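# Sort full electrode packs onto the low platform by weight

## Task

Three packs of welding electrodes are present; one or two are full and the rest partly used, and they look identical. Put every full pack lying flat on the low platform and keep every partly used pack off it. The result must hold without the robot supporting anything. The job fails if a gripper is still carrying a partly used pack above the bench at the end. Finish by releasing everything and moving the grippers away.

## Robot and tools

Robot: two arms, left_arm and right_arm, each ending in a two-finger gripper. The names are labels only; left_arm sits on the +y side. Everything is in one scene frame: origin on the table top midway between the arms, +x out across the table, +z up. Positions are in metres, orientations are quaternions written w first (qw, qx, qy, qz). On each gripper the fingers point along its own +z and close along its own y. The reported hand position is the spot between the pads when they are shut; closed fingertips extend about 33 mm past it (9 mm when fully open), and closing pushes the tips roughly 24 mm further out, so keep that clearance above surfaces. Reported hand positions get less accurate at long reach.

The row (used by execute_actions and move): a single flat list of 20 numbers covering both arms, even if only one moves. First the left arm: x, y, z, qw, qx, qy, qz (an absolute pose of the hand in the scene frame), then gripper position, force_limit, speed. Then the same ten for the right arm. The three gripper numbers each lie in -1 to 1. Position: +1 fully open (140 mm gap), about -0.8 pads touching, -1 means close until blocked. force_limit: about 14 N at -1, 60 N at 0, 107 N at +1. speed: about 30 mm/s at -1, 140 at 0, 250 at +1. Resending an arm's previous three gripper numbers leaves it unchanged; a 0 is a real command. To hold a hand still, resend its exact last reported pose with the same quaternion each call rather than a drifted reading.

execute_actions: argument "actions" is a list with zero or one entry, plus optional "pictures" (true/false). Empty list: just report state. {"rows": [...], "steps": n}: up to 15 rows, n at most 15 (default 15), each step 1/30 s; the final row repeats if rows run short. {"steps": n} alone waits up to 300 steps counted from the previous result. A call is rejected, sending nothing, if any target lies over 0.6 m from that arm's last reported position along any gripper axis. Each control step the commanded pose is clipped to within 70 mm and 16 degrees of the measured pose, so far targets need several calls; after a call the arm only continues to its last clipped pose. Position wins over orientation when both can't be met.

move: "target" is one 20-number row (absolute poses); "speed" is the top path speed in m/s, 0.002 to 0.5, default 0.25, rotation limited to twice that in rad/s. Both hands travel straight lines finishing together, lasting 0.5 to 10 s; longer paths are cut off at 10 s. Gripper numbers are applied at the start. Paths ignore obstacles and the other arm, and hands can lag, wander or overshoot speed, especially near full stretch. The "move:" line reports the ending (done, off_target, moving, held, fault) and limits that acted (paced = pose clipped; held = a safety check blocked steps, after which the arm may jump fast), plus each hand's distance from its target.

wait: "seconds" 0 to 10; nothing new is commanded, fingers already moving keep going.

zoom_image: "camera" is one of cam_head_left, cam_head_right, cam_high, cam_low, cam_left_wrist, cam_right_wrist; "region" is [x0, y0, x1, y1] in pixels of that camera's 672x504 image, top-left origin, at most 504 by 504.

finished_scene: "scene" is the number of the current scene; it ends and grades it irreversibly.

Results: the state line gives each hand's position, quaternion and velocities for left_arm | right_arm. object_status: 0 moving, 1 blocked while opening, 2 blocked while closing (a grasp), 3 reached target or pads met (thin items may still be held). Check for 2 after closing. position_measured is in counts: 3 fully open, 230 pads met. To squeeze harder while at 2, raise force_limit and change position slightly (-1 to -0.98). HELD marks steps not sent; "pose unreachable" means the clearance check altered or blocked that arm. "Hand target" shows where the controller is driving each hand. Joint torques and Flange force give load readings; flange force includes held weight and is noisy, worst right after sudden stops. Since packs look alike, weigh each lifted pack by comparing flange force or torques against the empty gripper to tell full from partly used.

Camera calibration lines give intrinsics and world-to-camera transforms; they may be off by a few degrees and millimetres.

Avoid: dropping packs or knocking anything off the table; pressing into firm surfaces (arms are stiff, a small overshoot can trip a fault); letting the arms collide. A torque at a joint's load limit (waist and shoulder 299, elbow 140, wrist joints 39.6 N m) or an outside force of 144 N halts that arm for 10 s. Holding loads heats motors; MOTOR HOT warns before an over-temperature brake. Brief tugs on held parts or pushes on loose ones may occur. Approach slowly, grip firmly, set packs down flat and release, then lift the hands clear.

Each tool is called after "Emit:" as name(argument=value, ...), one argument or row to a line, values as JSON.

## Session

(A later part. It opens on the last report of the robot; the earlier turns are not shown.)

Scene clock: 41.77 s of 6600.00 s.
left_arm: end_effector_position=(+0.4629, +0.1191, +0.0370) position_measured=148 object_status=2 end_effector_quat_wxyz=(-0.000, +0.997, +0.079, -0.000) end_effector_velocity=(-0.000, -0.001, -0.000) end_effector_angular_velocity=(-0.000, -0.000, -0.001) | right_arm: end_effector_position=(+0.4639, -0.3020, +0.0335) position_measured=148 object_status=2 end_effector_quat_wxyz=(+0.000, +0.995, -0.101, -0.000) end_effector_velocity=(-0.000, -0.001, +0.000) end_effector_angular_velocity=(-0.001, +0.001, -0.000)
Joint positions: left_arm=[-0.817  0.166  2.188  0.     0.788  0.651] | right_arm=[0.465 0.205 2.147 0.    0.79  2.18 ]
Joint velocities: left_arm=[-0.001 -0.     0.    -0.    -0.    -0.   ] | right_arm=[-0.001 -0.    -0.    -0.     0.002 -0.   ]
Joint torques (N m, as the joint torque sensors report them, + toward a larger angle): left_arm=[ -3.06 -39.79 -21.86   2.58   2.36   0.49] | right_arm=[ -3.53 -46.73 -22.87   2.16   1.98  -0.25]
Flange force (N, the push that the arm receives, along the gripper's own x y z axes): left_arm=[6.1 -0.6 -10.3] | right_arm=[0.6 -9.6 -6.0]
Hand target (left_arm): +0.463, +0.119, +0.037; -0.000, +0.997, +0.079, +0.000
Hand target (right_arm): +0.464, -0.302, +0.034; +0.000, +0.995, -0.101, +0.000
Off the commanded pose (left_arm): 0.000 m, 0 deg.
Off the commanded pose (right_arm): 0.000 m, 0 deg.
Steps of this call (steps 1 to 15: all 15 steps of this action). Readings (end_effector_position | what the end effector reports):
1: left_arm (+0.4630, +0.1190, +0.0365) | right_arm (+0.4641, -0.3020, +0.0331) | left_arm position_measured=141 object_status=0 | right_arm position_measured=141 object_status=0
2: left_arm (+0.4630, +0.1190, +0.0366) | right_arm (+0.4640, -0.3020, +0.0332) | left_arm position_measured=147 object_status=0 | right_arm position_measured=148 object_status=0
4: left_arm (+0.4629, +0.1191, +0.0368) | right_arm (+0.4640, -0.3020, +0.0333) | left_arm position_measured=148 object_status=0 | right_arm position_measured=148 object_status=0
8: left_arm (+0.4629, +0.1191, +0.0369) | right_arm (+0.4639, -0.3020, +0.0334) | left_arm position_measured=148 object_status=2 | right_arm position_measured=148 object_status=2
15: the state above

Emit:
move(
  target=[0.462,0.122,0.065,0,0.9969,0.079,0,-0.98,0.8,-0.8, 0.464,-0.302,0.065,0,0.9949,-0.101,0,-0.98,0.8,-0.8],
  speed=0.07,
)

Emit:
execute_actions(
  actions=[
    {"steps":8},
  ],
  pictures=false,
)

Emit:
execute_actions(
  actions=[
    {"steps":1},
  ],
  pictures=false,
)

Emit:
execute_actions(
  actions=[
    {"steps":1},
  ],
  pictures=false,
)

Emit:
execute_actions(
  actions=[
    {"steps":1},
  ],
  pictures=false,
)

Emit:
execute_actions(
  actions=[
    {"steps":1},
  ],
  pictures=false,
)

Scene clock: 48.70 s of 6600.00 s.
left_arm: end_effector_position=(+0.4620, +0.1220, +0.0650) position_measured=148 object_status=2 end_effector_quat_wxyz=(-0.000, +0.997, +0.079, -0.000) end_effector_velocity=(+0.001, -0.000, +0.001) end_effector_angular_velocity=(-0.001, -0.002, +0.000) | right_arm: end_effector_position=(+0.4640, -0.3020, +0.0650) position_measured=148 object_status=2 end_effector_quat_wxyz=(+0.000, +0.995, -0.101, +0.000) end_effector_velocity=(+0.001, -0.000, +0.001) end_effector_angular_velocity=(-0.000, -0.001, -0.001)
Joint positions: left_arm=[-0.814  0.125  2.17   0.     0.847  0.654] | right_arm=[ 0.465  0.164  2.122 -0.     0.855  2.18 ]
Joint velocities: left_arm=[ 0.001 -0.001 -0.001  0.001  0.     0.   ] | right_arm=[-0.001 -0.001 -0.002 -0.001  0.002  0.   ]
Joint torques (N m, as the joint torque sensors report them, + toward a larger angle): left_arm=[ -3.28 -49.18 -35.65   3.37   0.18   0.36] | right_arm=[ -3.95 -54.87 -37.51   3.59   0.44   0.11]
Flange force (N, the push that the arm receives, along the gripper's own x y z axes): left_arm=[4.5 -3.6 11.1] | right_arm=[-5.4 -4.9 14.0]
Hand target (left_arm): +0.462, +0.122, +0.065; -0.000, +0.997, +0.079, +0.000
Hand target (right_arm): +0.464, -0.302, +0.065; +0.000, +0.995, -0.101, +0.000
Off the commanded pose (left_arm): 0.000 m, 0 deg.
Off the commanded pose (right_arm): 0.000 m, 0 deg.
After step 90, 3.13 s passed at rest.
move: done
camera_calibration (this result's frames):
cam_left_wrist: T_world_to_cam=[[0.146579, -0.988734, -0.0303251, 0.0626775], [-0.906979, -0.146569, 0.394851, 0.419402], [-0.394847, -0.0303728, -0.918245, 0.441958], [0, 0, 0, 1]] pos_world=[0.545707, 0.136866, 0.242125]
cam_right_wrist: T_world_to_cam=[[-0.256074, -0.966596, 0.0108486, -0.178494], [-0.878221, 0.237321, 0.41522, 0.455168], [-0.403924, 0.0967993, -0.909657, 0.465925], [0, 0, 0, 1]] pos_world=[0.542229, -0.325654, 0.236774]

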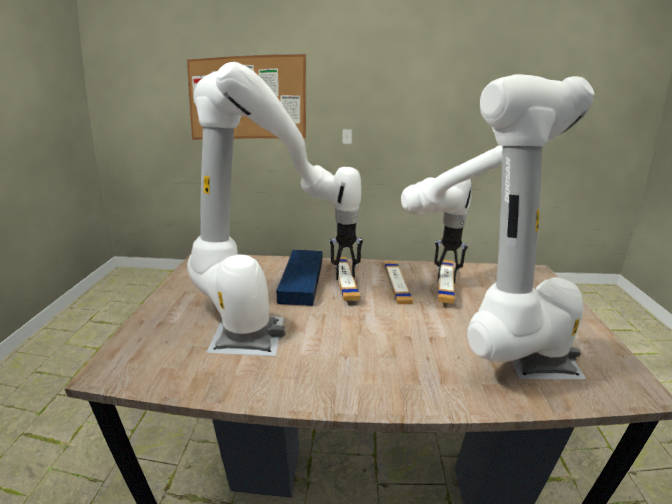

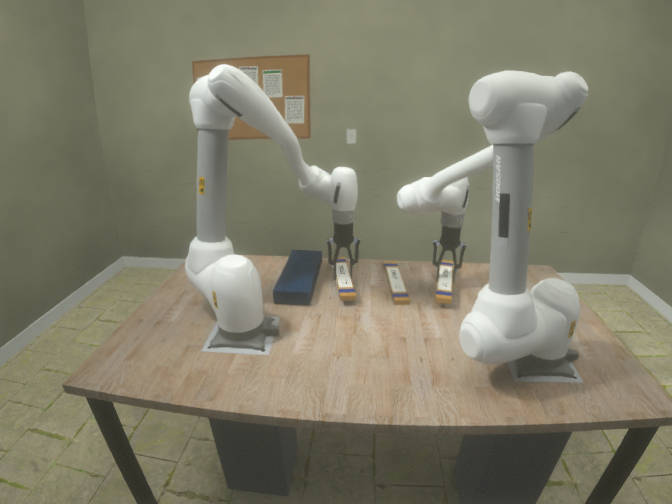

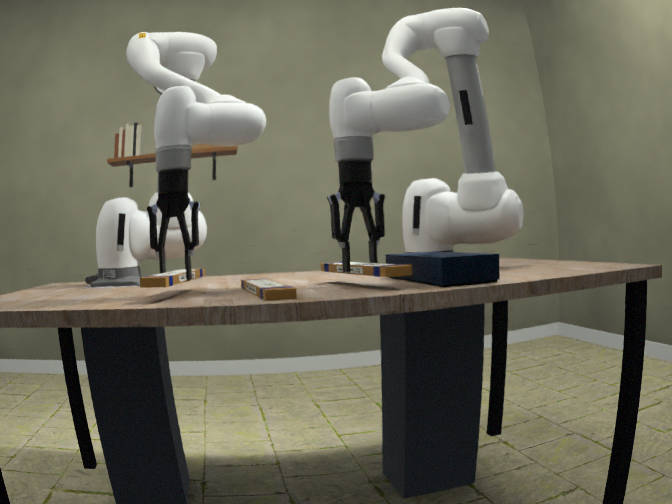

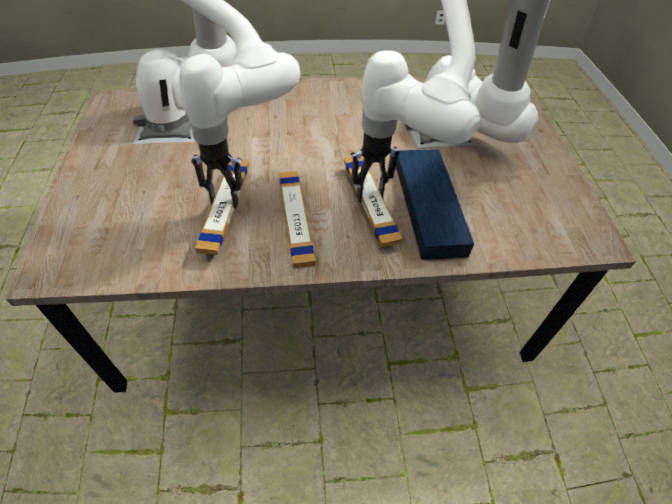

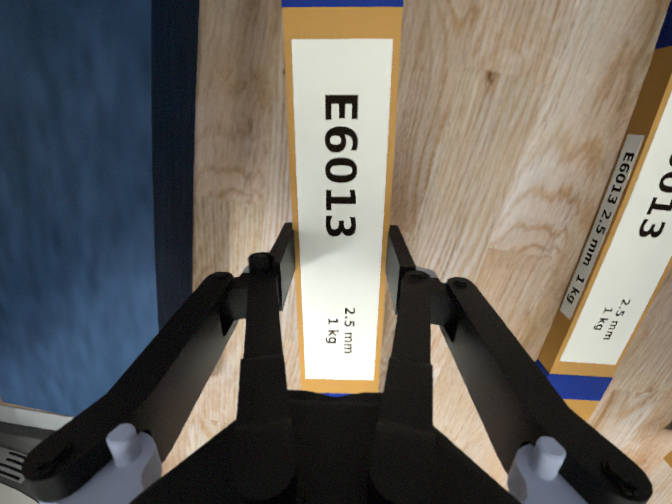

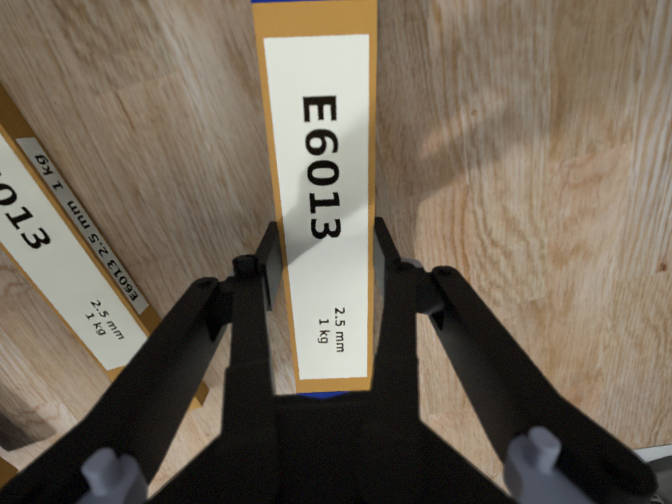

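Scene clock: 48.97 s of 6600.00 s.
left_arm: end_effector_position=(+0.4620, +0.1221, +0.0650) position_measured=148 object_status=2 end_effector_quat_wxyz=(-0.000, +0.997, +0.079, +0.000) end_effector_velocity=(+0.001, -0.000, +0.001) end_effector_angular_velocity=(-0.001, -0.002, +0.000) | right_arm: end_effector_position=(+0.4640, -0.3020, +0.0650) position_measured=148 object_status=2 end_effector_quat_wxyz=(+0.000, +0.995, -0.101, +0.000) end_effector_velocity=(-0.000, -0.000, -0.000) end_effector_angular_velocity=(-0.000, +0.001, -0.000)
Joint positions: left_arm=[-0.814  0.125  2.17   0.     0.847  0.654] | right_arm=[ 0.465  0.164  2.122 -0.     0.855  2.18 ]
Joint velocities: left_arm=[ 0.001  0.    -0.002  0.001 -0.    -0.   ] | right_arm=[-0.    -0.     0.     0.     0.001 -0.   ]
Joint torques (N m, as the joint torque sensors report them, + toward a larger angle): left_arm=[ -0.45 -46.38 -35.65   3.27   0.41   0.17] | right_arm=[ -2.87 -53.35 -37.14   3.33  -0.23  -0.04]
Flange force (N, the push that the arm receives, along the gripper's own x y z axes): left_arm=[-2.5 -3.7 7.5] | right_arm=[-5.6 -2.7 10.2]
Hand target (left_arm): +0.462, +0.122, +0.065; -0.000, +0.997, +0.079, +0.000
Hand target (right_arm): +0.464, -0.302, +0.065; +0.000, +0.995, -0.101, +0.000
Off the commanded pose (left_arm): 0.000 m, 0 deg.
Off the commanded pose (right_arm): 0.000 m, 0 deg.
Steps of this call (steps 1 to 8: nothing new was sent). Readings (end_effector_position | what the end effector reports):
1: left_arm (+0.4620, +0.1221, +0.0650) | right_arm (+0.4640, -0.3020, +0.0650) | left_arm position_measured=148 object_status=2 | right_arm position_measured=148 object_status=2
2: left_arm (+0.4620, +0.1221, +0.0650) | right_arm (+0.4640, -0.3020, +0.0650) | left_arm position_measured=148 object_status=2 | right_arm position_measured=148 object_status=2
4: left_arm (+0.4620, +0.1221, +0.0650) | right_arm (+0.4640, -0.3020, +0.0650) | left_arm position_measured=148 object_status=2 | right_arm position_measured=148 object_status=2
8: the state above

Scene clock: 49.00 s of 6600.00 s.
left_arm: end_effector_position=(+0.4620, +0.1221, +0.0650) position_measured=148 object_status=2 end_effector_quat_wxyz=(-0.000, +0.997, +0.079, +0.000) end_effector_velocity=(-0.001, -0.000, +0.000) end_effector_angular_velocity=(+0.000, +0.001, -0.001) | right_arm: end_effector_position=(+0.4640, -0.3020, +0.0650) position_measured=148 object_status=2 end_effector_quat_wxyz=(+0.000, +0.995, -0.101, +0.000) end_effector_velocity=(-0.000, -0.000, -0.001) end_effector_angular_velocity=(-0.001, +0.000, +0.001)
Joint positions: left_arm=[-0.814  0.125  2.17   0.     0.847  0.654] | right_arm=[ 0.465  0.164  2.122 -0.     0.855  2.18 ]
Joint velocities: left_arm=[-0.001 -0.     0.    -0.001  0.001  0.   ] | right_arm=[ 0.     0.     0.001 -0.001 -0.001  0.   ]
Joint torques (N m, as the joint torque sensors report them, + toward a larger angle): left_arm=[ -2.11 -46.23 -36.1    3.3    0.18   0.15] | right_arm=[ -4.18 -51.6  -37.01   3.57  -0.29  -0.16]
Flange force (N, the push that the arm receives, along the gripper's own x y z axes): left_arm=[-0.7 -6.4 7.5] | right_arm=[-8.8 -3.7 8.2]
Hand target (left_arm): +0.462, +0.122, +0.065; -0.000, +0.997, +0.079, +0.000
Hand target (right_arm): +0.464, -0.302, +0.065; +0.000, +0.995, -0.101, +0.000
Off the commanded pose (left_arm): 0.000 m, 0 deg.
Off the commanded pose (right_arm): 0.000 m, 0 deg.
Steps of this call (step 1: nothing new was sent). Readings (end_effector_position | what the end effector reports):
1: the state above

Scene clock: 49.03 s of 6600.00 s.
left_arm: end_effector_position=(+0.4620, +0.1221, +0.0650) position_measured=148 object_status=2 end_effector_quat_wxyz=(-0.000, +0.997, +0.079, +0.000) end_effector_velocity=(-0.000, -0.000, -0.000) end_effector_angular_velocity=(+0.000, +0.000, -0.000) | right_arm: end_effector_position=(+0.4640, -0.3020, +0.0650) position_measured=148 object_status=2 end_effector_quat_wxyz=(+0.000, +0.995, -0.101, +0.000) end_effector_velocity=(+0.000, +0.000, +0.000) end_effector_angular_velocity=(+0.001, -0.001, -0.000)
Joint positions: left_arm=[-0.814  0.125  2.17   0.     0.847  0.654] | right_arm=[ 0.465  0.164  2.122 -0.     0.855  2.18 ]
Joint velocities: left_arm=[-0.  0. -0. -0.  0. -0.] | right_arm=[ 0.    -0.     0.     0.    -0.001  0.001]
Joint torques (N m, as the joint torque sensors report them, + toward a larger angle): left_arm=[ -2.99 -46.25 -36.63   3.39   0.46  -0.1 ] | right_arm=[ -1.32 -53.14 -37.24   3.65  -0.22  -0.24]
Flange force (N, the push that the arm receives, along the gripper's own x y z axes): left_arm=[0.9 -8.6 8.5] | right_arm=[-4.4 -0.3 10.1]
Hand target (left_arm): +0.462, +0.122, +0.065; -0.000, +0.997, +0.079, +0.000
Hand target (right_arm): +0.464, -0.302, +0.065; +0.000, +0.995, -0.101, +0.000
Off the commanded pose (left_arm): 0.000 m, 0 deg.
Off the commanded pose (right_arm): 0.000 m, 0 deg.
Steps of this call (step 1: nothing new was sent). Readings (end_effector_position | what the end effector reports):
1: the state above

Scene clock: 49.07 s of 6600.00 s.
left_arm: end_effector_position=(+0.4620, +0.1221, +0.0650) position_measured=148 object_status=2 end_effector_quat_wxyz=(-0.000, +0.997, +0.079, +0.000) end_effector_velocity=(+0.000, -0.001, +0.000) end_effector_angular_velocity=(+0.000, -0.001, -0.001) | right_arm: end_effector_position=(+0.4640, -0.3020, +0.0650) position_measured=148 object_status=2 end_effector_quat_wxyz=(+0.000, +0.995, -0.101, +0.000) end_effector_velocity=(+0.000, +0.000, +0.000) end_effector_angular_velocity=(+0.002, -0.002, -0.002)
Joint positions: left_arm=[-0.814  0.125  2.17   0.     0.847  0.654] | right_arm=[ 0.465  0.164  2.122 -0.     0.855  2.18 ]
Joint velocities: left_arm=[-0.001  0.    -0.001  0.001 -0.    -0.   ] | right_arm=[-0.    -0.001  0.     0.002 -0.002  0.   ]
Joint torques (N m, as the joint torque sensors report them, + toward a larger angle): left_arm=[ -0.4  -45.24 -35.88   3.54   0.56   0.39] | right_arm=[ -2.02 -52.27 -36.67   3.4   -0.21   0.03]
Flange force (N, the push that the arm receives, along the gripper's own x y z axes): left_arm=[-4.3 -4.7 6.7] | right_arm=[-5.0 -0.8 8.6]
Hand target (left_arm): +0.462, +0.122, +0.065; -0.000, +0.997, +0.079, +0.000
Hand target (right_arm): +0.464, -0.302, +0.065; +0.000, +0.995, -0.101, +0.000
Off the commanded pose (left_arm): 0.000 m, 0 deg.
Off the commanded pose (right_arm): 0.000 m, 0 deg.
Steps of this call (step 1: nothing new was sent). Readings (end_effector_position | what the end effector reports):
1: the state above

Scene clock: 49.10 s of 6600.00 s.
left_arm: end_effector_position=(+0.4620, +0.1221, +0.0650) position_measured=148 object_status=2 end_effector_quat_wxyz=(-0.000, +0.997, +0.079, +0.000) end_effector_velocity=(-0.001, +0.001, -0.001) end_effector_angular_velocity=(+0.002, +0.000, -0.002) | right_arm: end_effector_position=(+0.4640, -0.3020, +0.0650) position_measured=148 object_status=2 end_effector_quat_wxyz=(+0.000, +0.995, -0.101, +0.000) end_effector_velocity=(+0.000, -0.000, -0.000) end_effector_angular_velocity=(-0.000, -0.000, -0.000)
Joint positions: left_arm=[-0.814  0.125  2.17   0.     0.847  0.654] | right_arm=[ 0.465  0.164  2.122 -0.     0.855  2.18 ]
Joint velocities: left_arm=[-0.001  0.     0.002  0.001 -0.     0.   ] | right_arm=[-0.     0.    -0.    -0.001  0.     0.   ]
Joint torques (N m, as the joint torque sensors report them, + toward a larger angle): left_arm=[ -1.46 -49.01 -35.82   3.53   0.22   0.24] | right_arm=[ -3.73 -53.38 -36.71   3.86  -0.37  -0.17]
Flange force (N, the push that the arm receives, along the gripper's own x y z axes): left_arm=[1.3 -2.3 11.0] | right_arm=[-5.6 -5.0 10.1]
Hand target (left_arm): +0.462, +0.122, +0.065; -0.000, +0.997, +0.079, +0.000
Hand target (right_arm): +0.464, -0.302, +0.065; +0.000, +0.995, -0.101, +0.000
Off the commanded pose (left_arm): 0.000 m, 0 deg.
Off the commanded pose (right_arm): 0.000 m, 0 deg.
Steps of this call (step 1: nothing new was sent). Readings (end_effector_position | what the end effector reports):
1: the state above

Emit:
execute_actions(
  actions=[
    {"steps":1},
  ],
  pictures=false,
)

Emit:
execute_actions(
  actions=[
    {"steps":1},
  ],
  pictures=false,
)

Emit:
execute_actions(
  actions=[
    {"steps":1},
  ],
  pictures=false,
)

Emit:
execute_actions(
  actions=[
    {"steps":1},
  ],
  pictures=false,
)

Emit:
execute_actions(
  actions=[
    {"steps":1},
  ],
  pictures=false,
)

Scene clock: 55.50 s of 6600.00 s.
left_arm: end_effector_position=(+0.4620, +0.1221, +0.0650) position_measured=148 object_status=2 end_effector_quat_wxyz=(-0.000, +0.997, +0.079, +0.000) end_effector_velocity=(-0.000, +0.000, -0.001) end_effector_angular_velocity=(+0.001, +0.001, +0.000) | right_arm: end_effector_position=(+0.4640, -0.3020, +0.0650) position_measured=148 object_status=2 end_effector_quat_wxyz=(+0.000, +0.995, -0.101, +0.000) end_effector_velocity=(+0.001, +0.001, +0.000) end_effector_angular_velocity=(+0.002, -0.000, -0.001)
Joint positions: left_arm=[-0.814  0.125  2.17   0.     0.847  0.654] | right_arm=[ 0.465  0.164  2.122 -0.     0.855  2.18 ]
Joint velocities: left_arm=[0.    0.    0.001 0.    0.    0.   ] | right_arm=[-0.     0.    -0.001  0.002 -0.    -0.   ]
Joint torques (N m, as the joint torque sensors report them, + toward a larger angle): left_arm=[ -1.28 -47.1  -37.04   3.13   0.33   0.14] | right_arm=[ -3.75 -51.31 -36.34   3.3   -0.41  -0.31]
Flange force (N, the push that the arm receives, along the gripper's own x y z axes): left_arm=[-1.8 -5.9 9.6] | right_arm=[-7.5 -3.7 6.8]
Hand target (left_arm): +0.462, +0.122, +0.065; -0.000, +0.997, +0.079, +0.000
Hand target (right_arm): +0.464, -0.302, +0.065; +0.000, +0.995, -0.101, +0.000
Off the commanded pose (left_arm): 0.000 m, 0 deg.
Off the commanded pose (right_arm): 0.000 m, 0 deg.
Steps of this call (steps 1 to 90: nothing new was sent; then 3.40 s passed at rest). Readings (end_effector_position | what the end effector reports):
1: left_arm (+0.4620, +0.1221, +0.0650) | right_arm (+0.4640, -0.3020, +0.0650) | left_arm position_measured=148 object_status=2 | right_arm position_measured=148 object_status=2
2: left_arm (+0.4620, +0.1221, +0.0650) | right_arm (+0.4640, -0.3020, +0.0650) | left_arm position_measured=148 object_status=2 | right_arm position_measured=148 object_status=2
4: left_arm (+0.4620, +0.1221, +0.0650) | right_arm (+0.4640, -0.3020, +0.0650) | left_arm position_measured=148 object_status=2 | right_arm position_measured=148 object_status=2
8: left_arm (+0.4620, +0.1221, +0.0650) | right_arm (+0.4640, -0.3020, +0.0650) | left_arm position_measured=148 object_status=2 | right_arm position_measured=148 object_status=2
90: the state above

Scene clock: 55.53 s of 6600.00 s.
left_arm: end_effector_position=(+0.4620, +0.1221, +0.0650) position_measured=148 object_status=2 end_effector_quat_wxyz=(-0.000, +0.997, +0.079, +0.000) end_effector_velocity=(+0.000, -0.000, +0.000) end_effector_angular_velocity=(-0.000, +0.000, -0.000) | right_arm: end_effector_position=(+0.4640, -0.3020, +0.0650) position_measured=148 object_status=2 end_effector_quat_wxyz=(+0.000, +0.995, -0.101, +0.000) end_effector_velocity=(-0.001, -0.000, -0.001) end_effector_angular_velocity=(-0.001, +0.001, +0.001)
Joint positions: left_arm=[-0.814  0.125  2.17   0.     0.847  0.654] | right_arm=[ 0.465  0.164  2.122 -0.     0.855  2.18 ]
Joint velocities: left_arm=[-0.     0.    -0.001 -0.     0.     0.   ] | right_arm=[ 0.     0.001  0.001 -0.001 -0.001 -0.   ]
Joint torques (N m, as the joint torque sensors report them, + toward a larger angle): left_arm=[ -3.04 -47.72 -36.2    3.67   0.16   0.42] | right_arm=[ -1.87 -52.74 -36.12   3.78  -0.25   0.02]
Flange force (N, the push that the arm receives, along the gripper's own x y z axes): left_arm=[1.9 -5.6 9.2] | right_arm=[-3.7 -1.7 9.1]
Hand target (left_arm): +0.462, +0.122, +0.065; -0.000, +0.997, +0.079, +0.000
Hand target (right_arm): +0.464, -0.302, +0.065; +0.000, +0.995, -0.101, +0.000
Off the commanded pose (left_arm): 0.000 m, 0 deg.
Off the commanded pose (right_arm): 0.000 m, 0 deg.
Steps of this call (step 1: nothing new was sent). Readings (end_effector_position | what the end effector reports):
1: the state above

Scene clock: 55.57 s of 6600.00 s.
left_arm: end_effector_position=(+0.4620, +0.1221, +0.0650) position_measured=148 object_status=2 end_effector_quat_wxyz=(-0.000, +0.997, +0.079, +0.000) end_effector_velocity=(+0.000, -0.001, +0.000) end_effector_angular_velocity=(+0.000, -0.000, -0.001) | right_arm: end_effector_position=(+0.4640, -0.3020, +0.0650) position_measured=148 object_status=2 end_effector_quat_wxyz=(+0.000, +0.995, -0.101, +0.000) end_effector_velocity=(-0.000, +0.000, +0.001) end_effector_angular_velocity=(+0.000, -0.001, +0.001)
Joint positions: left_arm=[-0.814  0.125  2.17   0.     0.847  0.654] | right_arm=[ 0.465  0.164  2.122 -0.     0.855  2.18 ]
Joint velocities: left_arm=[-0.001  0.001 -0.001  0.     0.     0.   ] | right_arm=[ 0.001 -0.002 -0.    -0.001  0.001  0.   ]
Joint torques (N m, as the joint torque sensors report them, + toward a larger angle): left_arm=[ -0.52 -46.74 -36.06   3.29   0.18   0.32] | right_arm=[ -2.62 -53.72 -36.94   3.54  -0.3   -0.15]
Flange force (N, the push that the arm receives, along the gripper's own x y z axes): left_arm=[-2.7 -3.5 8.0] | right_arm=[-5.0 -3.0 9.9]
Hand target (left_arm): +0.462, +0.122, +0.065; -0.000, +0.997, +0.079, +0.000
Hand target (right_arm): +0.464, -0.302, +0.065; +0.000, +0.995, -0.101, +0.000
Off the commanded pose (left_arm): 0.000 m, 0 deg.
Off the commanded pose (right_arm): 0.000 m, 0 deg.
Steps of this call (step 1: nothing new was sent). Readings (end_effector_position | what the end effector reports):
1: the state above

Scene clock: 55.60 s of 6600.00 s.
left_arm: end_effector_position=(+0.4620, +0.1221, +0.0650) position_measured=148 object_status=2 end_effector_quat_wxyz=(-0.000, +0.997, +0.079, +0.000) end_effector_velocity=(+0.001, +0.000, +0.000) end_effector_angular_velocity=(-0.002, -0.001, +0.003) | right_arm: end_effector_position=(+0.4640, -0.3020, +0.0650) position_measured=148 object_status=2 end_effector_quat_wxyz=(+0.000, +0.995, -0.101, +0.000) end_effector_velocity=(+0.000, -0.001, -0.000) end_effector_angular_velocity=(-0.001, -0.000, +0.001)
Joint positions: left_arm=[-0.814  0.125  2.17   0.     0.847  0.654] | right_arm=[ 0.465  0.164  2.122 -0.     0.855  2.18 ]
Joint velocities: left_arm=[ 0.002 -0.001 -0.    -0.001 -0.001 -0.   ] | right_arm=[-0.    -0.     0.    -0.002 -0.    -0.   ]
Joint torques (N m, as the joint torque sensors report them, + toward a larger angle): left_arm=[ -3.86 -45.84 -35.94   3.66   0.39   0.27] | right_arm=[ -2.92 -53.09 -37.72   3.6   -0.35  -0.14]
Flange force (N, the push that the arm receives, along the gripper's own x y z axes): left_arm=[2.0 -9.4 6.8] | right_arm=[-6.3 -2.1 10.8]
Hand target (left_arm): +0.462, +0.122, +0.065; -0.000, +0.997, +0.079, +0.000
Hand target (right_arm): +0.464, -0.302, +0.065; +0.000, +0.995, -0.101, +0.000
Off the commanded pose (left_arm): 0.000 m, 0 deg.
Off the commanded pose (right_arm): 0.000 m, 0 deg.
Steps of this call (step 1: nothing new was sent). Readings (end_effector_position | what the end effector reports):
1: the state above

Scene clock: 55.63 s of 6600.00 s.
left_arm: end_effector_position=(+0.4620, +0.1221, +0.0650) position_measured=148 object_status=2 end_effector_quat_wxyz=(-0.000, +0.997, +0.079, +0.000) end_effector_velocity=(+0.001, +0.000, -0.000) end_effector_angular_velocity=(+0.000, -0.000, +0.001) | right_arm: end_effector_position=(+0.4640, -0.3020, +0.0650) position_measured=148 object_status=2 end_effector_quat_wxyz=(+0.000, +0.995, -0.101, +0.000) end_effector_velocity=(-0.000, -0.000, +0.001) end_effector_angular_velocity=(-0.000, -0.000, -0.000)
Joint positions: left_arm=[-0.814  0.125  2.17   0.     0.847  0.654] | right_arm=[ 0.465  0.164  2.122 -0.     0.855  2.18 ]
Joint velocities: left_arm=[ 0.001  0.001 -0.     0.    -0.    -0.   ] | right_arm=[-0.    -0.001 -0.001 -0.     0.002  0.   ]
Joint torques (N m, as the joint torque sensors report them, + toward a larger angle): left_arm=[ -2.17 -47.35 -36.92   3.16   0.4    0.29] | right_arm=[ -2.39 -51.72 -37.15   3.71  -0.11  -0.32]
Flange force (N, the push that the arm receives, along the gripper's own x y z axes): left_arm=[-0.5 -5.9 10.3] | right_arm=[-7.3 -0.9 8.3]
Hand target (left_arm): +0.462, +0.122, +0.065; -0.000, +0.997, +0.079, +0.000
Hand target (right_arm): +0.464, -0.302, +0.065; +0.000, +0.995, -0.101, +0.000
Off the commanded pose (left_arm): 0.000 m, 0 deg.
Off the commanded pose (right_arm): 0.000 m, 0 deg.
Steps of this call (step 1: nothing new was sent). Readings (end_effector_position | what the end effector reports):
1: the state above

Emit:
move(
  target=[0.463,0.119,0.0372,0,0.9969,0.079,0,-0.98,0.8,-0.8, 0.47,-0.52,0.125,0,1,0,0,-0.98,0.8,-0.8],
  speed=0.2,
)

Emit:
execute_actions(
  actions=[
    {"rows":[[0.463,0.119,0.0372,0,0.9969,0.079,0,0.35,0.8,-0.2, 0.47,-0.52,0.125,0,1,0,0,-0.98,0.8,-0.8]],"steps":8},
  ],
  pictures=false,
)

Emit:
execute_actions(
  actions=[
    {"rows":[[0.463,0.119,0.040,0,0.9969,0.079,0,0.35,0.8,-0.2, 0.47,-0.52,0.125,0,1,0,0,-0.98,0.8,-0.8],[0.463,0.119,0.044,0,0.9969,0.079,0,0.35,0.8,-0.2, 0.47,-0.52,0.125,0,1,0,0,-0.98,0.8,-0.8],[0.463,0.12,0.049,0,0.9969,0.079,0,0.35,0.8,-0.2, 0.47,-0.52,0.125,0,1,0,0,-0.98,0.8,-0.8],[0.4625,0.1205,0.054,0,0.9969,0.079,0,0.35,0.8,-0.2, 0.47,-0.52,0.125,0,1,0,0,-0.98,0.8,-0.8],[0.462,0.121,0.059,0,0.9969,0.079,0,0.35,0.8,-0.2, 0.47,-0.52,0.125,0,1,0,0,-0.98,0.8,-0.8],[0.462,0.122,0.063,0,0.9969,0.079,0,0.35,0.8,-0.2, 0.47,-0.52,0.125,0,1,0,0,-0.98,0.8,-0.8],[0.462,0.122,0.065,0,0.9969,0.079,0,0.35,0.8,-0.2, 0.47,-0.52,0.125,0,1,0,0,-0.98,0.8,-0.8]],"steps":15},
  ],
  pictures=false,
)

Emit:
execute_actions(
  actions=[
    {"steps":6},
  ],
  pictures=false,
)

Emit:
execute_actions(
  actions=[
    {"steps":1},
  ],
  pictures=false,
)

Emit:
execute_actions(
  actions=[
    {"steps":1},
  ],
  pictures=false,
)

Emit:
execute_actions(
  actions=[
    {"steps":1},
  ],
  pictures=false,
)

Emit:
execute_actions(
  actions=[
    {"steps":1},
  ],
  pictures=false,
)

Scene clock: 68.03 s of 6600.00 s.
left_arm: end_effector_position=(+0.4630, +0.1189, +0.0372) position_measured=148 object_status=2 end_effector_quat_wxyz=(+0.000, +0.997, +0.079, -0.000) end_effector_velocity=(-0.000, +0.000, -0.000) end_effector_angular_velocity=(+0.001, +0.000, -0.000) | right_arm: end_effector_position=(+0.4697, -0.5201, +0.1251) position_measured=148 object_status=2 end_effector_quat_wxyz=(-0.000, +1.000, -0.000, -0.000) end_effector_velocity=(+0.000, -0.001, +0.000) end_effector_angular_velocity=(+0.002, +0.000, +0.001)
Joint positions: left_arm=[-0.817  0.166  2.187 -0.     0.788  0.651] | right_arm=[0.029 0.016 2.153 0.    0.973 1.541]
Joint velocities: left_arm=[-0.     0.     0.001  0.    -0.     0.   ] | right_arm=[-0.003 -0.    -0.     0.002  0.001 -0.005]
Joint torques (N m, as the joint torque sensors report them, + toward a larger angle): left_arm=[ -3.36 -45.98 -33.1    3.15  -0.71   0.11] | right_arm=[ -3.5  -39.46 -40.     4.1   -0.29   0.56]
Flange force (N, the push that the arm receives, along the gripper's own x y z axes): left_arm=[0.5 -9.3 0.3] | right_arm=[-3.4 -6.2 9.1]
Hand target (left_arm): +0.463, +0.119, +0.037; +0.000, +0.997, +0.079, -0.000
Hand target (right_arm): +0.470, -0.520, +0.125; -0.000, +1.000, -0.000, -0.000
Off the commanded pose (left_arm): 0.000 m, 0 deg.
Off the commanded pose (right_arm): 0.000 m, 0 deg.
After step 90, 7.83 s passed at rest.
move: done
camera_calibration (this result's frames):
cam_left_wrist: T_world_to_cam=[[0.146411, -0.988762, -0.0302336, 0.058684], [-0.906994, -0.146378, 0.394887, 0.430853], [-0.394875, -0.0303943, -0.918232, 0.416839], [0, 0, 0, 1]] pos_world=[0.546788, 0.133761, 0.214391]
cam_right_wrist: T_world_to_cam=[[-0.0567056, -0.998336, 0.0104785, -0.498538], [-0.907814, 0.0559264, 0.415628, 0.406482], [-0.415523, 0.0140559, -0.909474, 0.506398], [0, 0, 0, 1]] pos_world=[0.55116, -0.527559, 0.296835]

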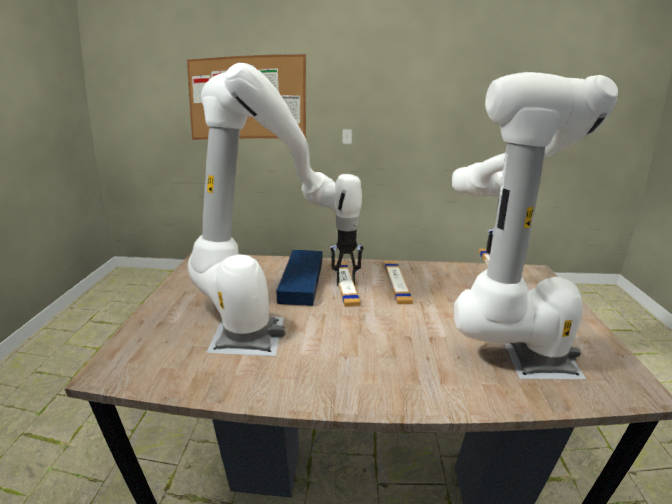

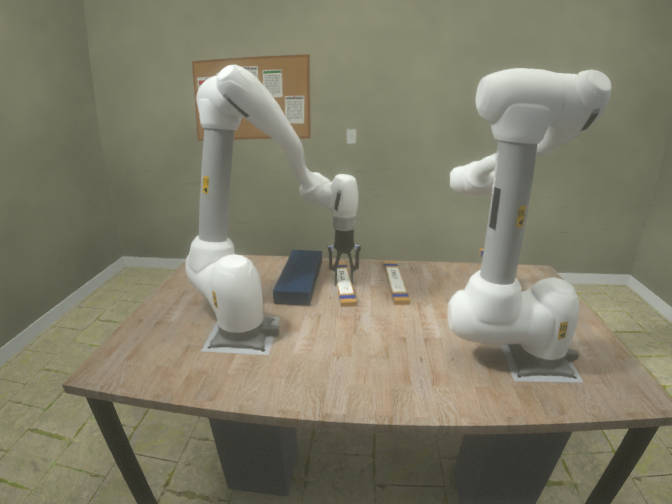

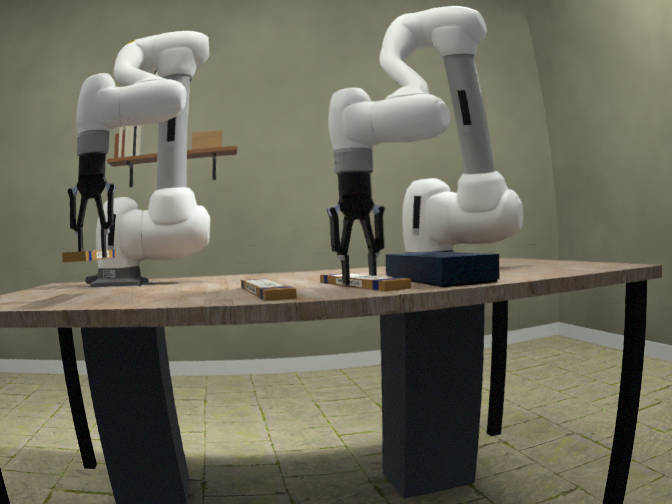

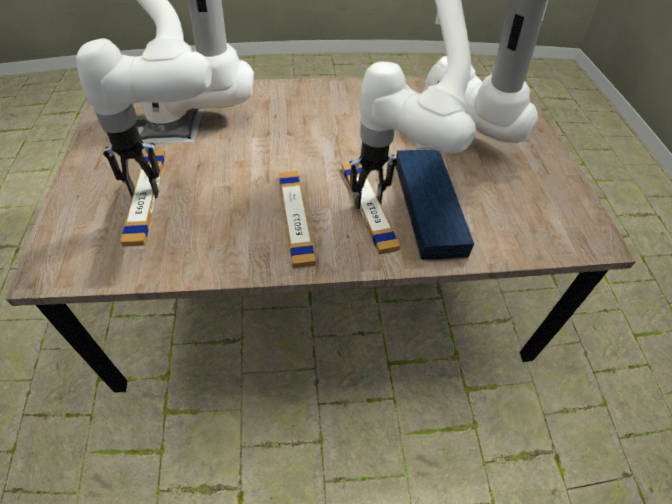

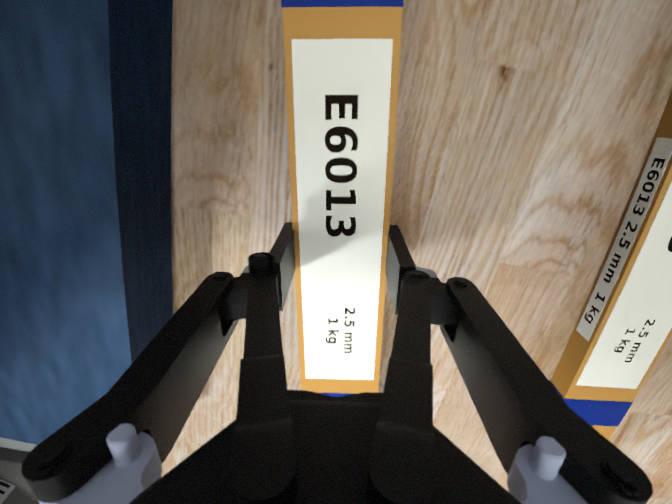

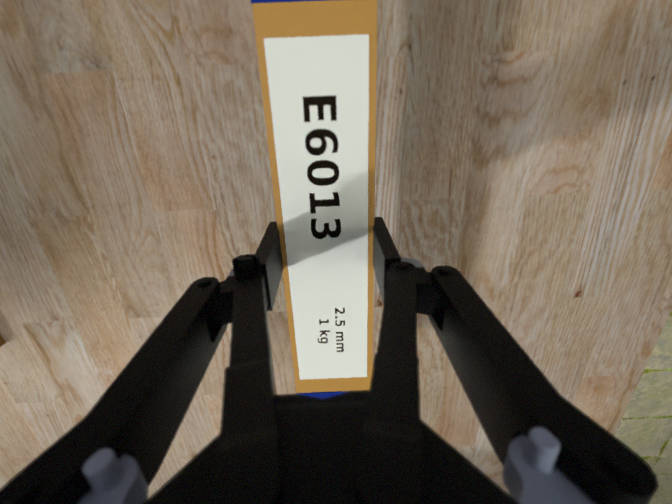

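Scene clock: 68.30 s of 6600.00 s.
left_arm: end_effector_position=(+0.4630, +0.1190, +0.0372) position_measured=108 object_status=0 end_effector_quat_wxyz=(+0.000, +0.997, +0.079, -0.000) end_effector_velocity=(-0.001, +0.001, -0.000) end_effector_angular_velocity=(+0.001, +0.001, +0.000) | right_arm: end_effector_position=(+0.4700, -0.5200, +0.1251) position_measured=148 object_status=2 end_effector_quat_wxyz=(-0.000, +1.000, -0.000, -0.000) end_effector_velocity=(-0.000, +0.001, -0.002) end_effector_angular_velocity=(+0.001, +0.002, +0.000)
Joint positions: left_arm=[-0.817  0.166  2.188 -0.     0.788  0.651] | right_arm=[0.029 0.017 2.153 0.    0.973 1.541]
Joint velocities: left_arm=[ 0.     0.     0.001 -0.     0.001 -0.   ] | right_arm=[ 0.001  0.002  0.001  0.001 -0.002  0.001]
Joint torques (N m, as the joint torque sensors report them, + toward a larger angle): left_arm=[ -2.09 -48.08 -30.52   3.43   0.38   0.4 ] | right_arm=[ -2.62 -38.89 -40.46   4.03  -0.16   0.  ]
Flange force (N, the push that the arm receives, along the gripper's own x y z axes): left_arm=[2.8 -1.8 3.9] | right_arm=[-5.0 -5.2 9.3]
Hand target (left_arm): +0.463, +0.119, +0.037; +0.000, +0.997, +0.079, -0.000
Hand target (right_arm): +0.470, -0.520, +0.125; -0.000, +1.000, +0.000, -0.000
Off the commanded pose (left_arm): 0.000 m, 0 deg.
Off the commanded pose (right_arm): 0.000 m, 0 deg.
Steps of this call (steps 1 to 8: all 8 steps of this action). Readings (end_effector_position | what the end effector reports):
1: left_arm (+0.4630, +0.1189, +0.0372) | right_arm (+0.4697, -0.5201, +0.1251) | left_arm position_measured=148 object_status=0 | right_arm position_measured=148 object_status=2
2: left_arm (+0.4630, +0.1189, +0.0372) | right_arm (+0.4698, -0.5201, +0.1251) | left_arm position_measured=148 object_status=0 | right_arm position_measured=148 object_status=2
4: left_arm (+0.4630, +0.1190, +0.0372) | right_arm (+0.4698, -0.5201, +0.1251) | left_arm position_measured=134 object_status=0 | right_arm position_measured=148 object_status=2
8: the state above

Scene clock: 68.80 s of 6600.00 s.
left_arm: end_effector_position=(+0.4619, +0.1221, +0.0648) position_measured=85 object_status=3 end_effector_quat_wxyz=(-0.000, +0.997, +0.079, +0.000) end_effector_velocity=(+0.000, -0.000, +0.003) end_effector_angular_velocity=(-0.000, -0.001, -0.001) | right_arm: end_effector_position=(+0.4700, -0.5200, +0.1250) position_measured=148 object_status=2 end_effector_quat_wxyz=(-0.000, +1.000, -0.000, +0.000) end_effector_velocity=(-0.001, -0.000, -0.000) end_effector_angular_velocity=(+0.000, +0.002, -0.000)
Joint positions: left_arm=[-0.814  0.125  2.17   0.     0.847  0.654] | right_arm=[0.029 0.017 2.153 0.    0.972 1.542]
Joint velocities: left_arm=[-0.    -0.004 -0.003  0.     0.006  0.001] | right_arm=[-0.    -0.     0.001  0.     0.001 -0.   ]
Joint torques (N m, as the joint torque sensors report them, + toward a larger angle): left_arm=[ -1.   -45.34 -30.96   3.22   0.33   0.3 ] | right_arm=[ -3.78 -42.62 -39.34   3.57  -0.39  -0.28]
Flange force (N, the push that the arm receives, along the gripper's own x y z axes): left_arm=[2.7 1.3 2.6] | right_arm=[2.8 -8.5 11.6]
Hand target (left_arm): +0.462, +0.122, +0.065; -0.000, +0.997, +0.079, +0.000
Hand target (right_arm): +0.470, -0.520, +0.125; +0.000, +1.000, -0.000, -0.000
Off the commanded pose (left_arm): 0.000 m, 0 deg.
Off the commanded pose (right_arm): 0.000 m, 0 deg.
Steps of this call (steps 1 to 15: all 15 steps of this action). Readings (end_effector_position | what the end effector reports):
1: left_arm (+0.4630, +0.1190, +0.0372) | right_arm (+0.4700, -0.5200, +0.1250) | left_arm position_measured=102 object_status=0 | right_arm position_measured=148 object_status=2
2: left_arm (+0.4628, +0.1192, +0.0375) | right_arm (+0.4700, -0.5200, +0.1250) | left_arm position_measured=96 object_status=0 | right_arm position_measured=148 object_status=2
4: left_arm (+0.4626, +0.1194, +0.0417) | right_arm (+0.4700, -0.5200, +0.1250) | left_arm position_measured=85 object_status=0 | right_arm position_measured=148 object_status=2
8: left_arm (+0.4621, +0.1212, +0.0577) | right_arm (+0.4700, -0.5200, +0.1250) | left_arm position_measured=85 object_status=0 | right_arm position_measured=148 object_status=2
15: the state above

Scene clock: 69.00 s of 6600.00 s.
left_arm: end_effector_position=(+0.4620, +0.1221, +0.0650) position_measured=85 object_status=3 end_effector_quat_wxyz=(-0.000, +0.997, +0.079, +0.000) end_effector_velocity=(-0.000, -0.000, -0.000) end_effector_angular_velocity=(+0.000, -0.000, -0.001) | right_arm: end_effector_position=(+0.4700, -0.5200, +0.1250) position_measured=148 object_status=2 end_effector_quat_wxyz=(+0.000, +1.000, -0.000, -0.000) end_effector_velocity=(+0.001, -0.000, +0.001) end_effector_angular_velocity=(-0.001, -0.005, +0.000)
Joint positions: left_arm=[-0.814  0.125  2.17   0.     0.847  0.654] | right_arm=[ 0.029  0.017  2.153 -0.     0.972  1.542]
Joint velocities: left_arm=[-0.001 -0.     0.001  0.001 -0.     0.   ] | right_arm=[ 0.    -0.001 -0.    -0.001 -0.003  0.   ]
Joint torques (N m, as the joint torque sensors report them, + toward a larger angle): left_arm=[ -0.26 -43.15 -32.8    3.37   0.36   0.24] | right_arm=[ -2.08 -40.79 -40.89   3.82  -0.5   -0.05]
Flange force (N, the push that the arm receives, along the gripper's own x y z axes): left_arm=[-2.9 -3.2 1.2] | right_arm=[-3.1 -4.4 10.7]
Hand target (left_arm): +0.462, +0.122, +0.065; -0.000, +0.997, +0.079, +0.000
Hand target (right_arm): +0.470, -0.520, +0.125; +0.000, +1.000, -0.000, -0.000
Off the commanded pose (left_arm): 0.000 m, 0 deg.
Off the commanded pose (right_arm): 0.000 m, 0 deg.
Steps of this call (steps 1 to 6: nothing new was sent). Readings (end_effector_position | what the end effector reports):
1: left_arm (+0.4620, +0.1221, +0.0649) | right_arm (+0.4700, -0.5200, +0.1250) | left_arm position_measured=85 object_status=3 | right_arm position_measured=148 object_status=2
2: left_arm (+0.4620, +0.1221, +0.0649) | right_arm (+0.4700, -0.5200, +0.1250) | left_arm position_measured=85 object_status=3 | right_arm position_measured=148 object_status=2
4: left_arm (+0.4620, +0.1221, +0.0650) | right_arm (+0.4700, -0.5200, +0.1250) | left_arm position_measured=85 object_status=3 | right_arm position_measured=148 object_status=2
6: the state above

Scene clock: 69.03 s of 6600.00 s.
left_arm: end_effector_position=(+0.4620, +0.1221, +0.0650) position_measured=85 object_status=3 end_effector_quat_wxyz=(-0.000, +0.997, +0.079, +0.000) end_effector_velocity=(+0.001, -0.001, +0.001) end_effector_angular_velocity=(-0.002, -0.001, +0.001) | right_arm: end_effector_position=(+0.4700, -0.5200, +0.1250) position_measured=148 object_status=2 end_effector_quat_wxyz=(+0.000, +1.000, -0.000, +0.000) end_effector_velocity=(-0.000, +0.001, -0.000) end_effector_angular_velocity=(+0.000, +0.000, +0.001)
Joint positions: left_arm=[-0.814  0.125  2.17   0.     0.847  0.654] | right_arm=[ 0.029  0.017  2.153 -0.     0.972  1.542]
Joint velocities: left_arm=[ 0.001 -0.    -0.001 -0.001 -0.     0.   ] | right_arm=[ 0.001  0.     0.     0.    -0.    -0.   ]
Joint torques (N m, as the joint torque sensors report them, + toward a larger angle): left_arm=[ -4.43 -40.25 -32.77   3.32   0.23   0.06] | right_arm=[ -2.37 -40.95 -40.54   3.85  -0.54  -0.11]
Flange force (N, the push that the arm receives, along the gripper's own x y z axes): left_arm=[1.7 -11.7 -3.2] | right_arm=[-1.9 -5.2 10.9]
Hand target (left_arm): +0.462, +0.122, +0.065; -0.000, +0.997, +0.079, +0.000
Hand target (right_arm): +0.470, -0.520, +0.125; +0.000, +1.000, -0.000, -0.000
Off the commanded pose (left_arm): 0.000 m, 0 deg.
Off the commanded pose (right_arm): 0.000 m, 0 deg.
Steps of this call (step 1: nothing new was sent). Readings (end_effector_position | what the end effector reports):
1: the state above

Scene clock: 69.07 s of 6600.00 s.
left_arm: end_effector_position=(+0.4620, +0.1221, +0.0650) position_measured=85 object_status=3 end_effector_quat_wxyz=(-0.000, +0.997, +0.079, +0.000) end_effector_velocity=(-0.000, -0.000, +0.000) end_effector_angular_velocity=(+0.000, +0.000, -0.000) | right_arm: end_effector_position=(+0.4700, -0.5200, +0.1250) position_measured=148 object_status=2 end_effector_quat_wxyz=(+0.000, +1.000, -0.000, -0.000) end_effector_velocity=(+0.001, -0.000, +0.001) end_effector_angular_velocity=(-0.001, -0.002, +0.000)
Joint positions: left_arm=[-0.814  0.125  2.17   0.     0.847  0.654] | right_arm=[ 0.029  0.017  2.153 -0.     0.972  1.542]
Joint velocities: left_arm=[-0. -0. -0.  0.  0.  0.] | right_arm=[-0.    -0.001 -0.    -0.001 -0.001 -0.   ]
Joint torques (N m, as the joint torque sensors report them, + toward a larger angle): left_arm=[ -1.27 -45.14 -33.4    3.03   0.64   0.11] | right_arm=[ -2.84 -40.06 -40.79   4.11  -0.31   0.11]
Flange force (N, the push that the arm receives, along the gripper's own x y z axes): left_arm=[0.1 -3.2 4.7] | right_arm=[-4.1 -5.4 10.0]
Hand target (left_arm): +0.462, +0.122, +0.065; -0.000, +0.997, +0.079, +0.000
Hand target (right_arm): +0.470, -0.520, +0.125; +0.000, +1.000, -0.000, -0.000
Off the commanded pose (left_arm): 0.000 m, 0 deg.
Off the commanded pose (right_arm): 0.000 m, 0 deg.
Steps of this call (step 1: nothing new was sent). Readings (end_effector_position | what the end effector reports):
1: the state above

Scene clock: 69.10 s of 6600.00 s.
left_arm: end_effector_position=(+0.4620, +0.1221, +0.0650) position_measured=85 object_status=3 end_effector_quat_wxyz=(-0.000, +0.997, +0.079, +0.000) end_effector_velocity=(-0.001, -0.001, +0.000) end_effector_angular_velocity=(+0.000, +0.001, -0.001) | right_arm: end_effector_position=(+0.4700, -0.5200, +0.1250) position_measured=148 object_status=2 end_effector_quat_wxyz=(+0.000, +1.000, -0.000, +0.000) end_effector_velocity=(+0.002, +0.000, +0.001) end_effector_angular_velocity=(+0.000, -0.004, +0.001)
Joint positions: left_arm=[-0.814  0.125  2.17   0.     0.847  0.654] | right_arm=[ 0.029  0.017  2.153 -0.     0.972  1.542]
Joint velocities: left_arm=[-0.002  0.    -0.    -0.     0.001  0.   ] | right_arm=[ 0.001 -0.001 -0.002  0.    -0.001 -0.   ]
Joint torques (N m, as the joint torque sensors report them, + toward a larger angle): left_arm=[ -2.17 -44.15 -32.64   3.17   0.26   0.22] | right_arm=[ -2.89 -39.23 -40.35   4.02  -0.24   0.06]
Flange force (N, the push that the arm receives, along the gripper's own x y z axes): left_arm=[1.4 -4.0 2.0] | right_arm=[-4.3 -5.9 9.0]
Hand target (left_arm): +0.462, +0.122, +0.065; -0.000, +0.997, +0.079, +0.000
Hand target (right_arm): +0.470, -0.520, +0.125; +0.000, +1.000, -0.000, -0.000
Off the commanded pose (left_arm): 0.000 m, 0 deg.
Off the commanded pose (right_arm): 0.000 m, 0 deg.
Steps of this call (step 1: nothing new was sent). Readings (end_effector_position | what the end effector reports):
1: the state above

Scene clock: 69.13 s of 6600.00 s.
left_arm: end_effector_position=(+0.4620, +0.1221, +0.0650) position_measured=85 object_status=3 end_effector_quat_wxyz=(-0.000, +0.997, +0.079, +0.000) end_effector_velocity=(-0.001, -0.000, -0.000) end_effector_angular_velocity=(+0.000, +0.000, -0.001) | right_arm: end_effector_position=(+0.4700, -0.5200, +0.1250) position_measured=148 object_status=2 end_effector_quat_wxyz=(+0.000, +1.000, -0.000, +0.000) end_effector_velocity=(-0.001, +0.000, -0.001) end_effector_angular_velocity=(-0.001, +0.001, +0.002)
Joint positions: left_arm=[-0.814  0.125  2.17   0.     0.847  0.654] | right_arm=[ 0.029  0.017  2.153 -0.     0.972  1.542]
Joint velocities: left_arm=[-0.001  0.     0.     0.    -0.     0.   ] | right_arm=[ 0.001  0.     0.001 -0.001 -0.    -0.   ]
Joint torques (N m, as the joint torque sensors report them, + toward a larger angle): left_arm=[ -0.36 -45.08 -32.23   3.54   0.29   0.12] | right_arm=[ -3.16 -40.63 -40.17   4.11  -0.31  -0.34]
Flange force (N, the push that the arm receives, along the gripper's own x y z axes): left_arm=[0.1 -0.6 2.9] | right_arm=[-2.1 -7.3 10.8]
Hand target (left_arm): +0.462, +0.122, +0.065; -0.000, +0.997, +0.079, +0.000
Hand target (right_arm): +0.470, -0.520, +0.125; +0.000, +1.000, -0.000, -0.000
Off the commanded pose (left_arm): 0.000 m, 0 deg.
Off the commanded pose (right_arm): 0.000 m, 0 deg.
Steps of this call (step 1: nothing new was sent). Readings (end_effector_position | what the end effector reports):
1: the state above


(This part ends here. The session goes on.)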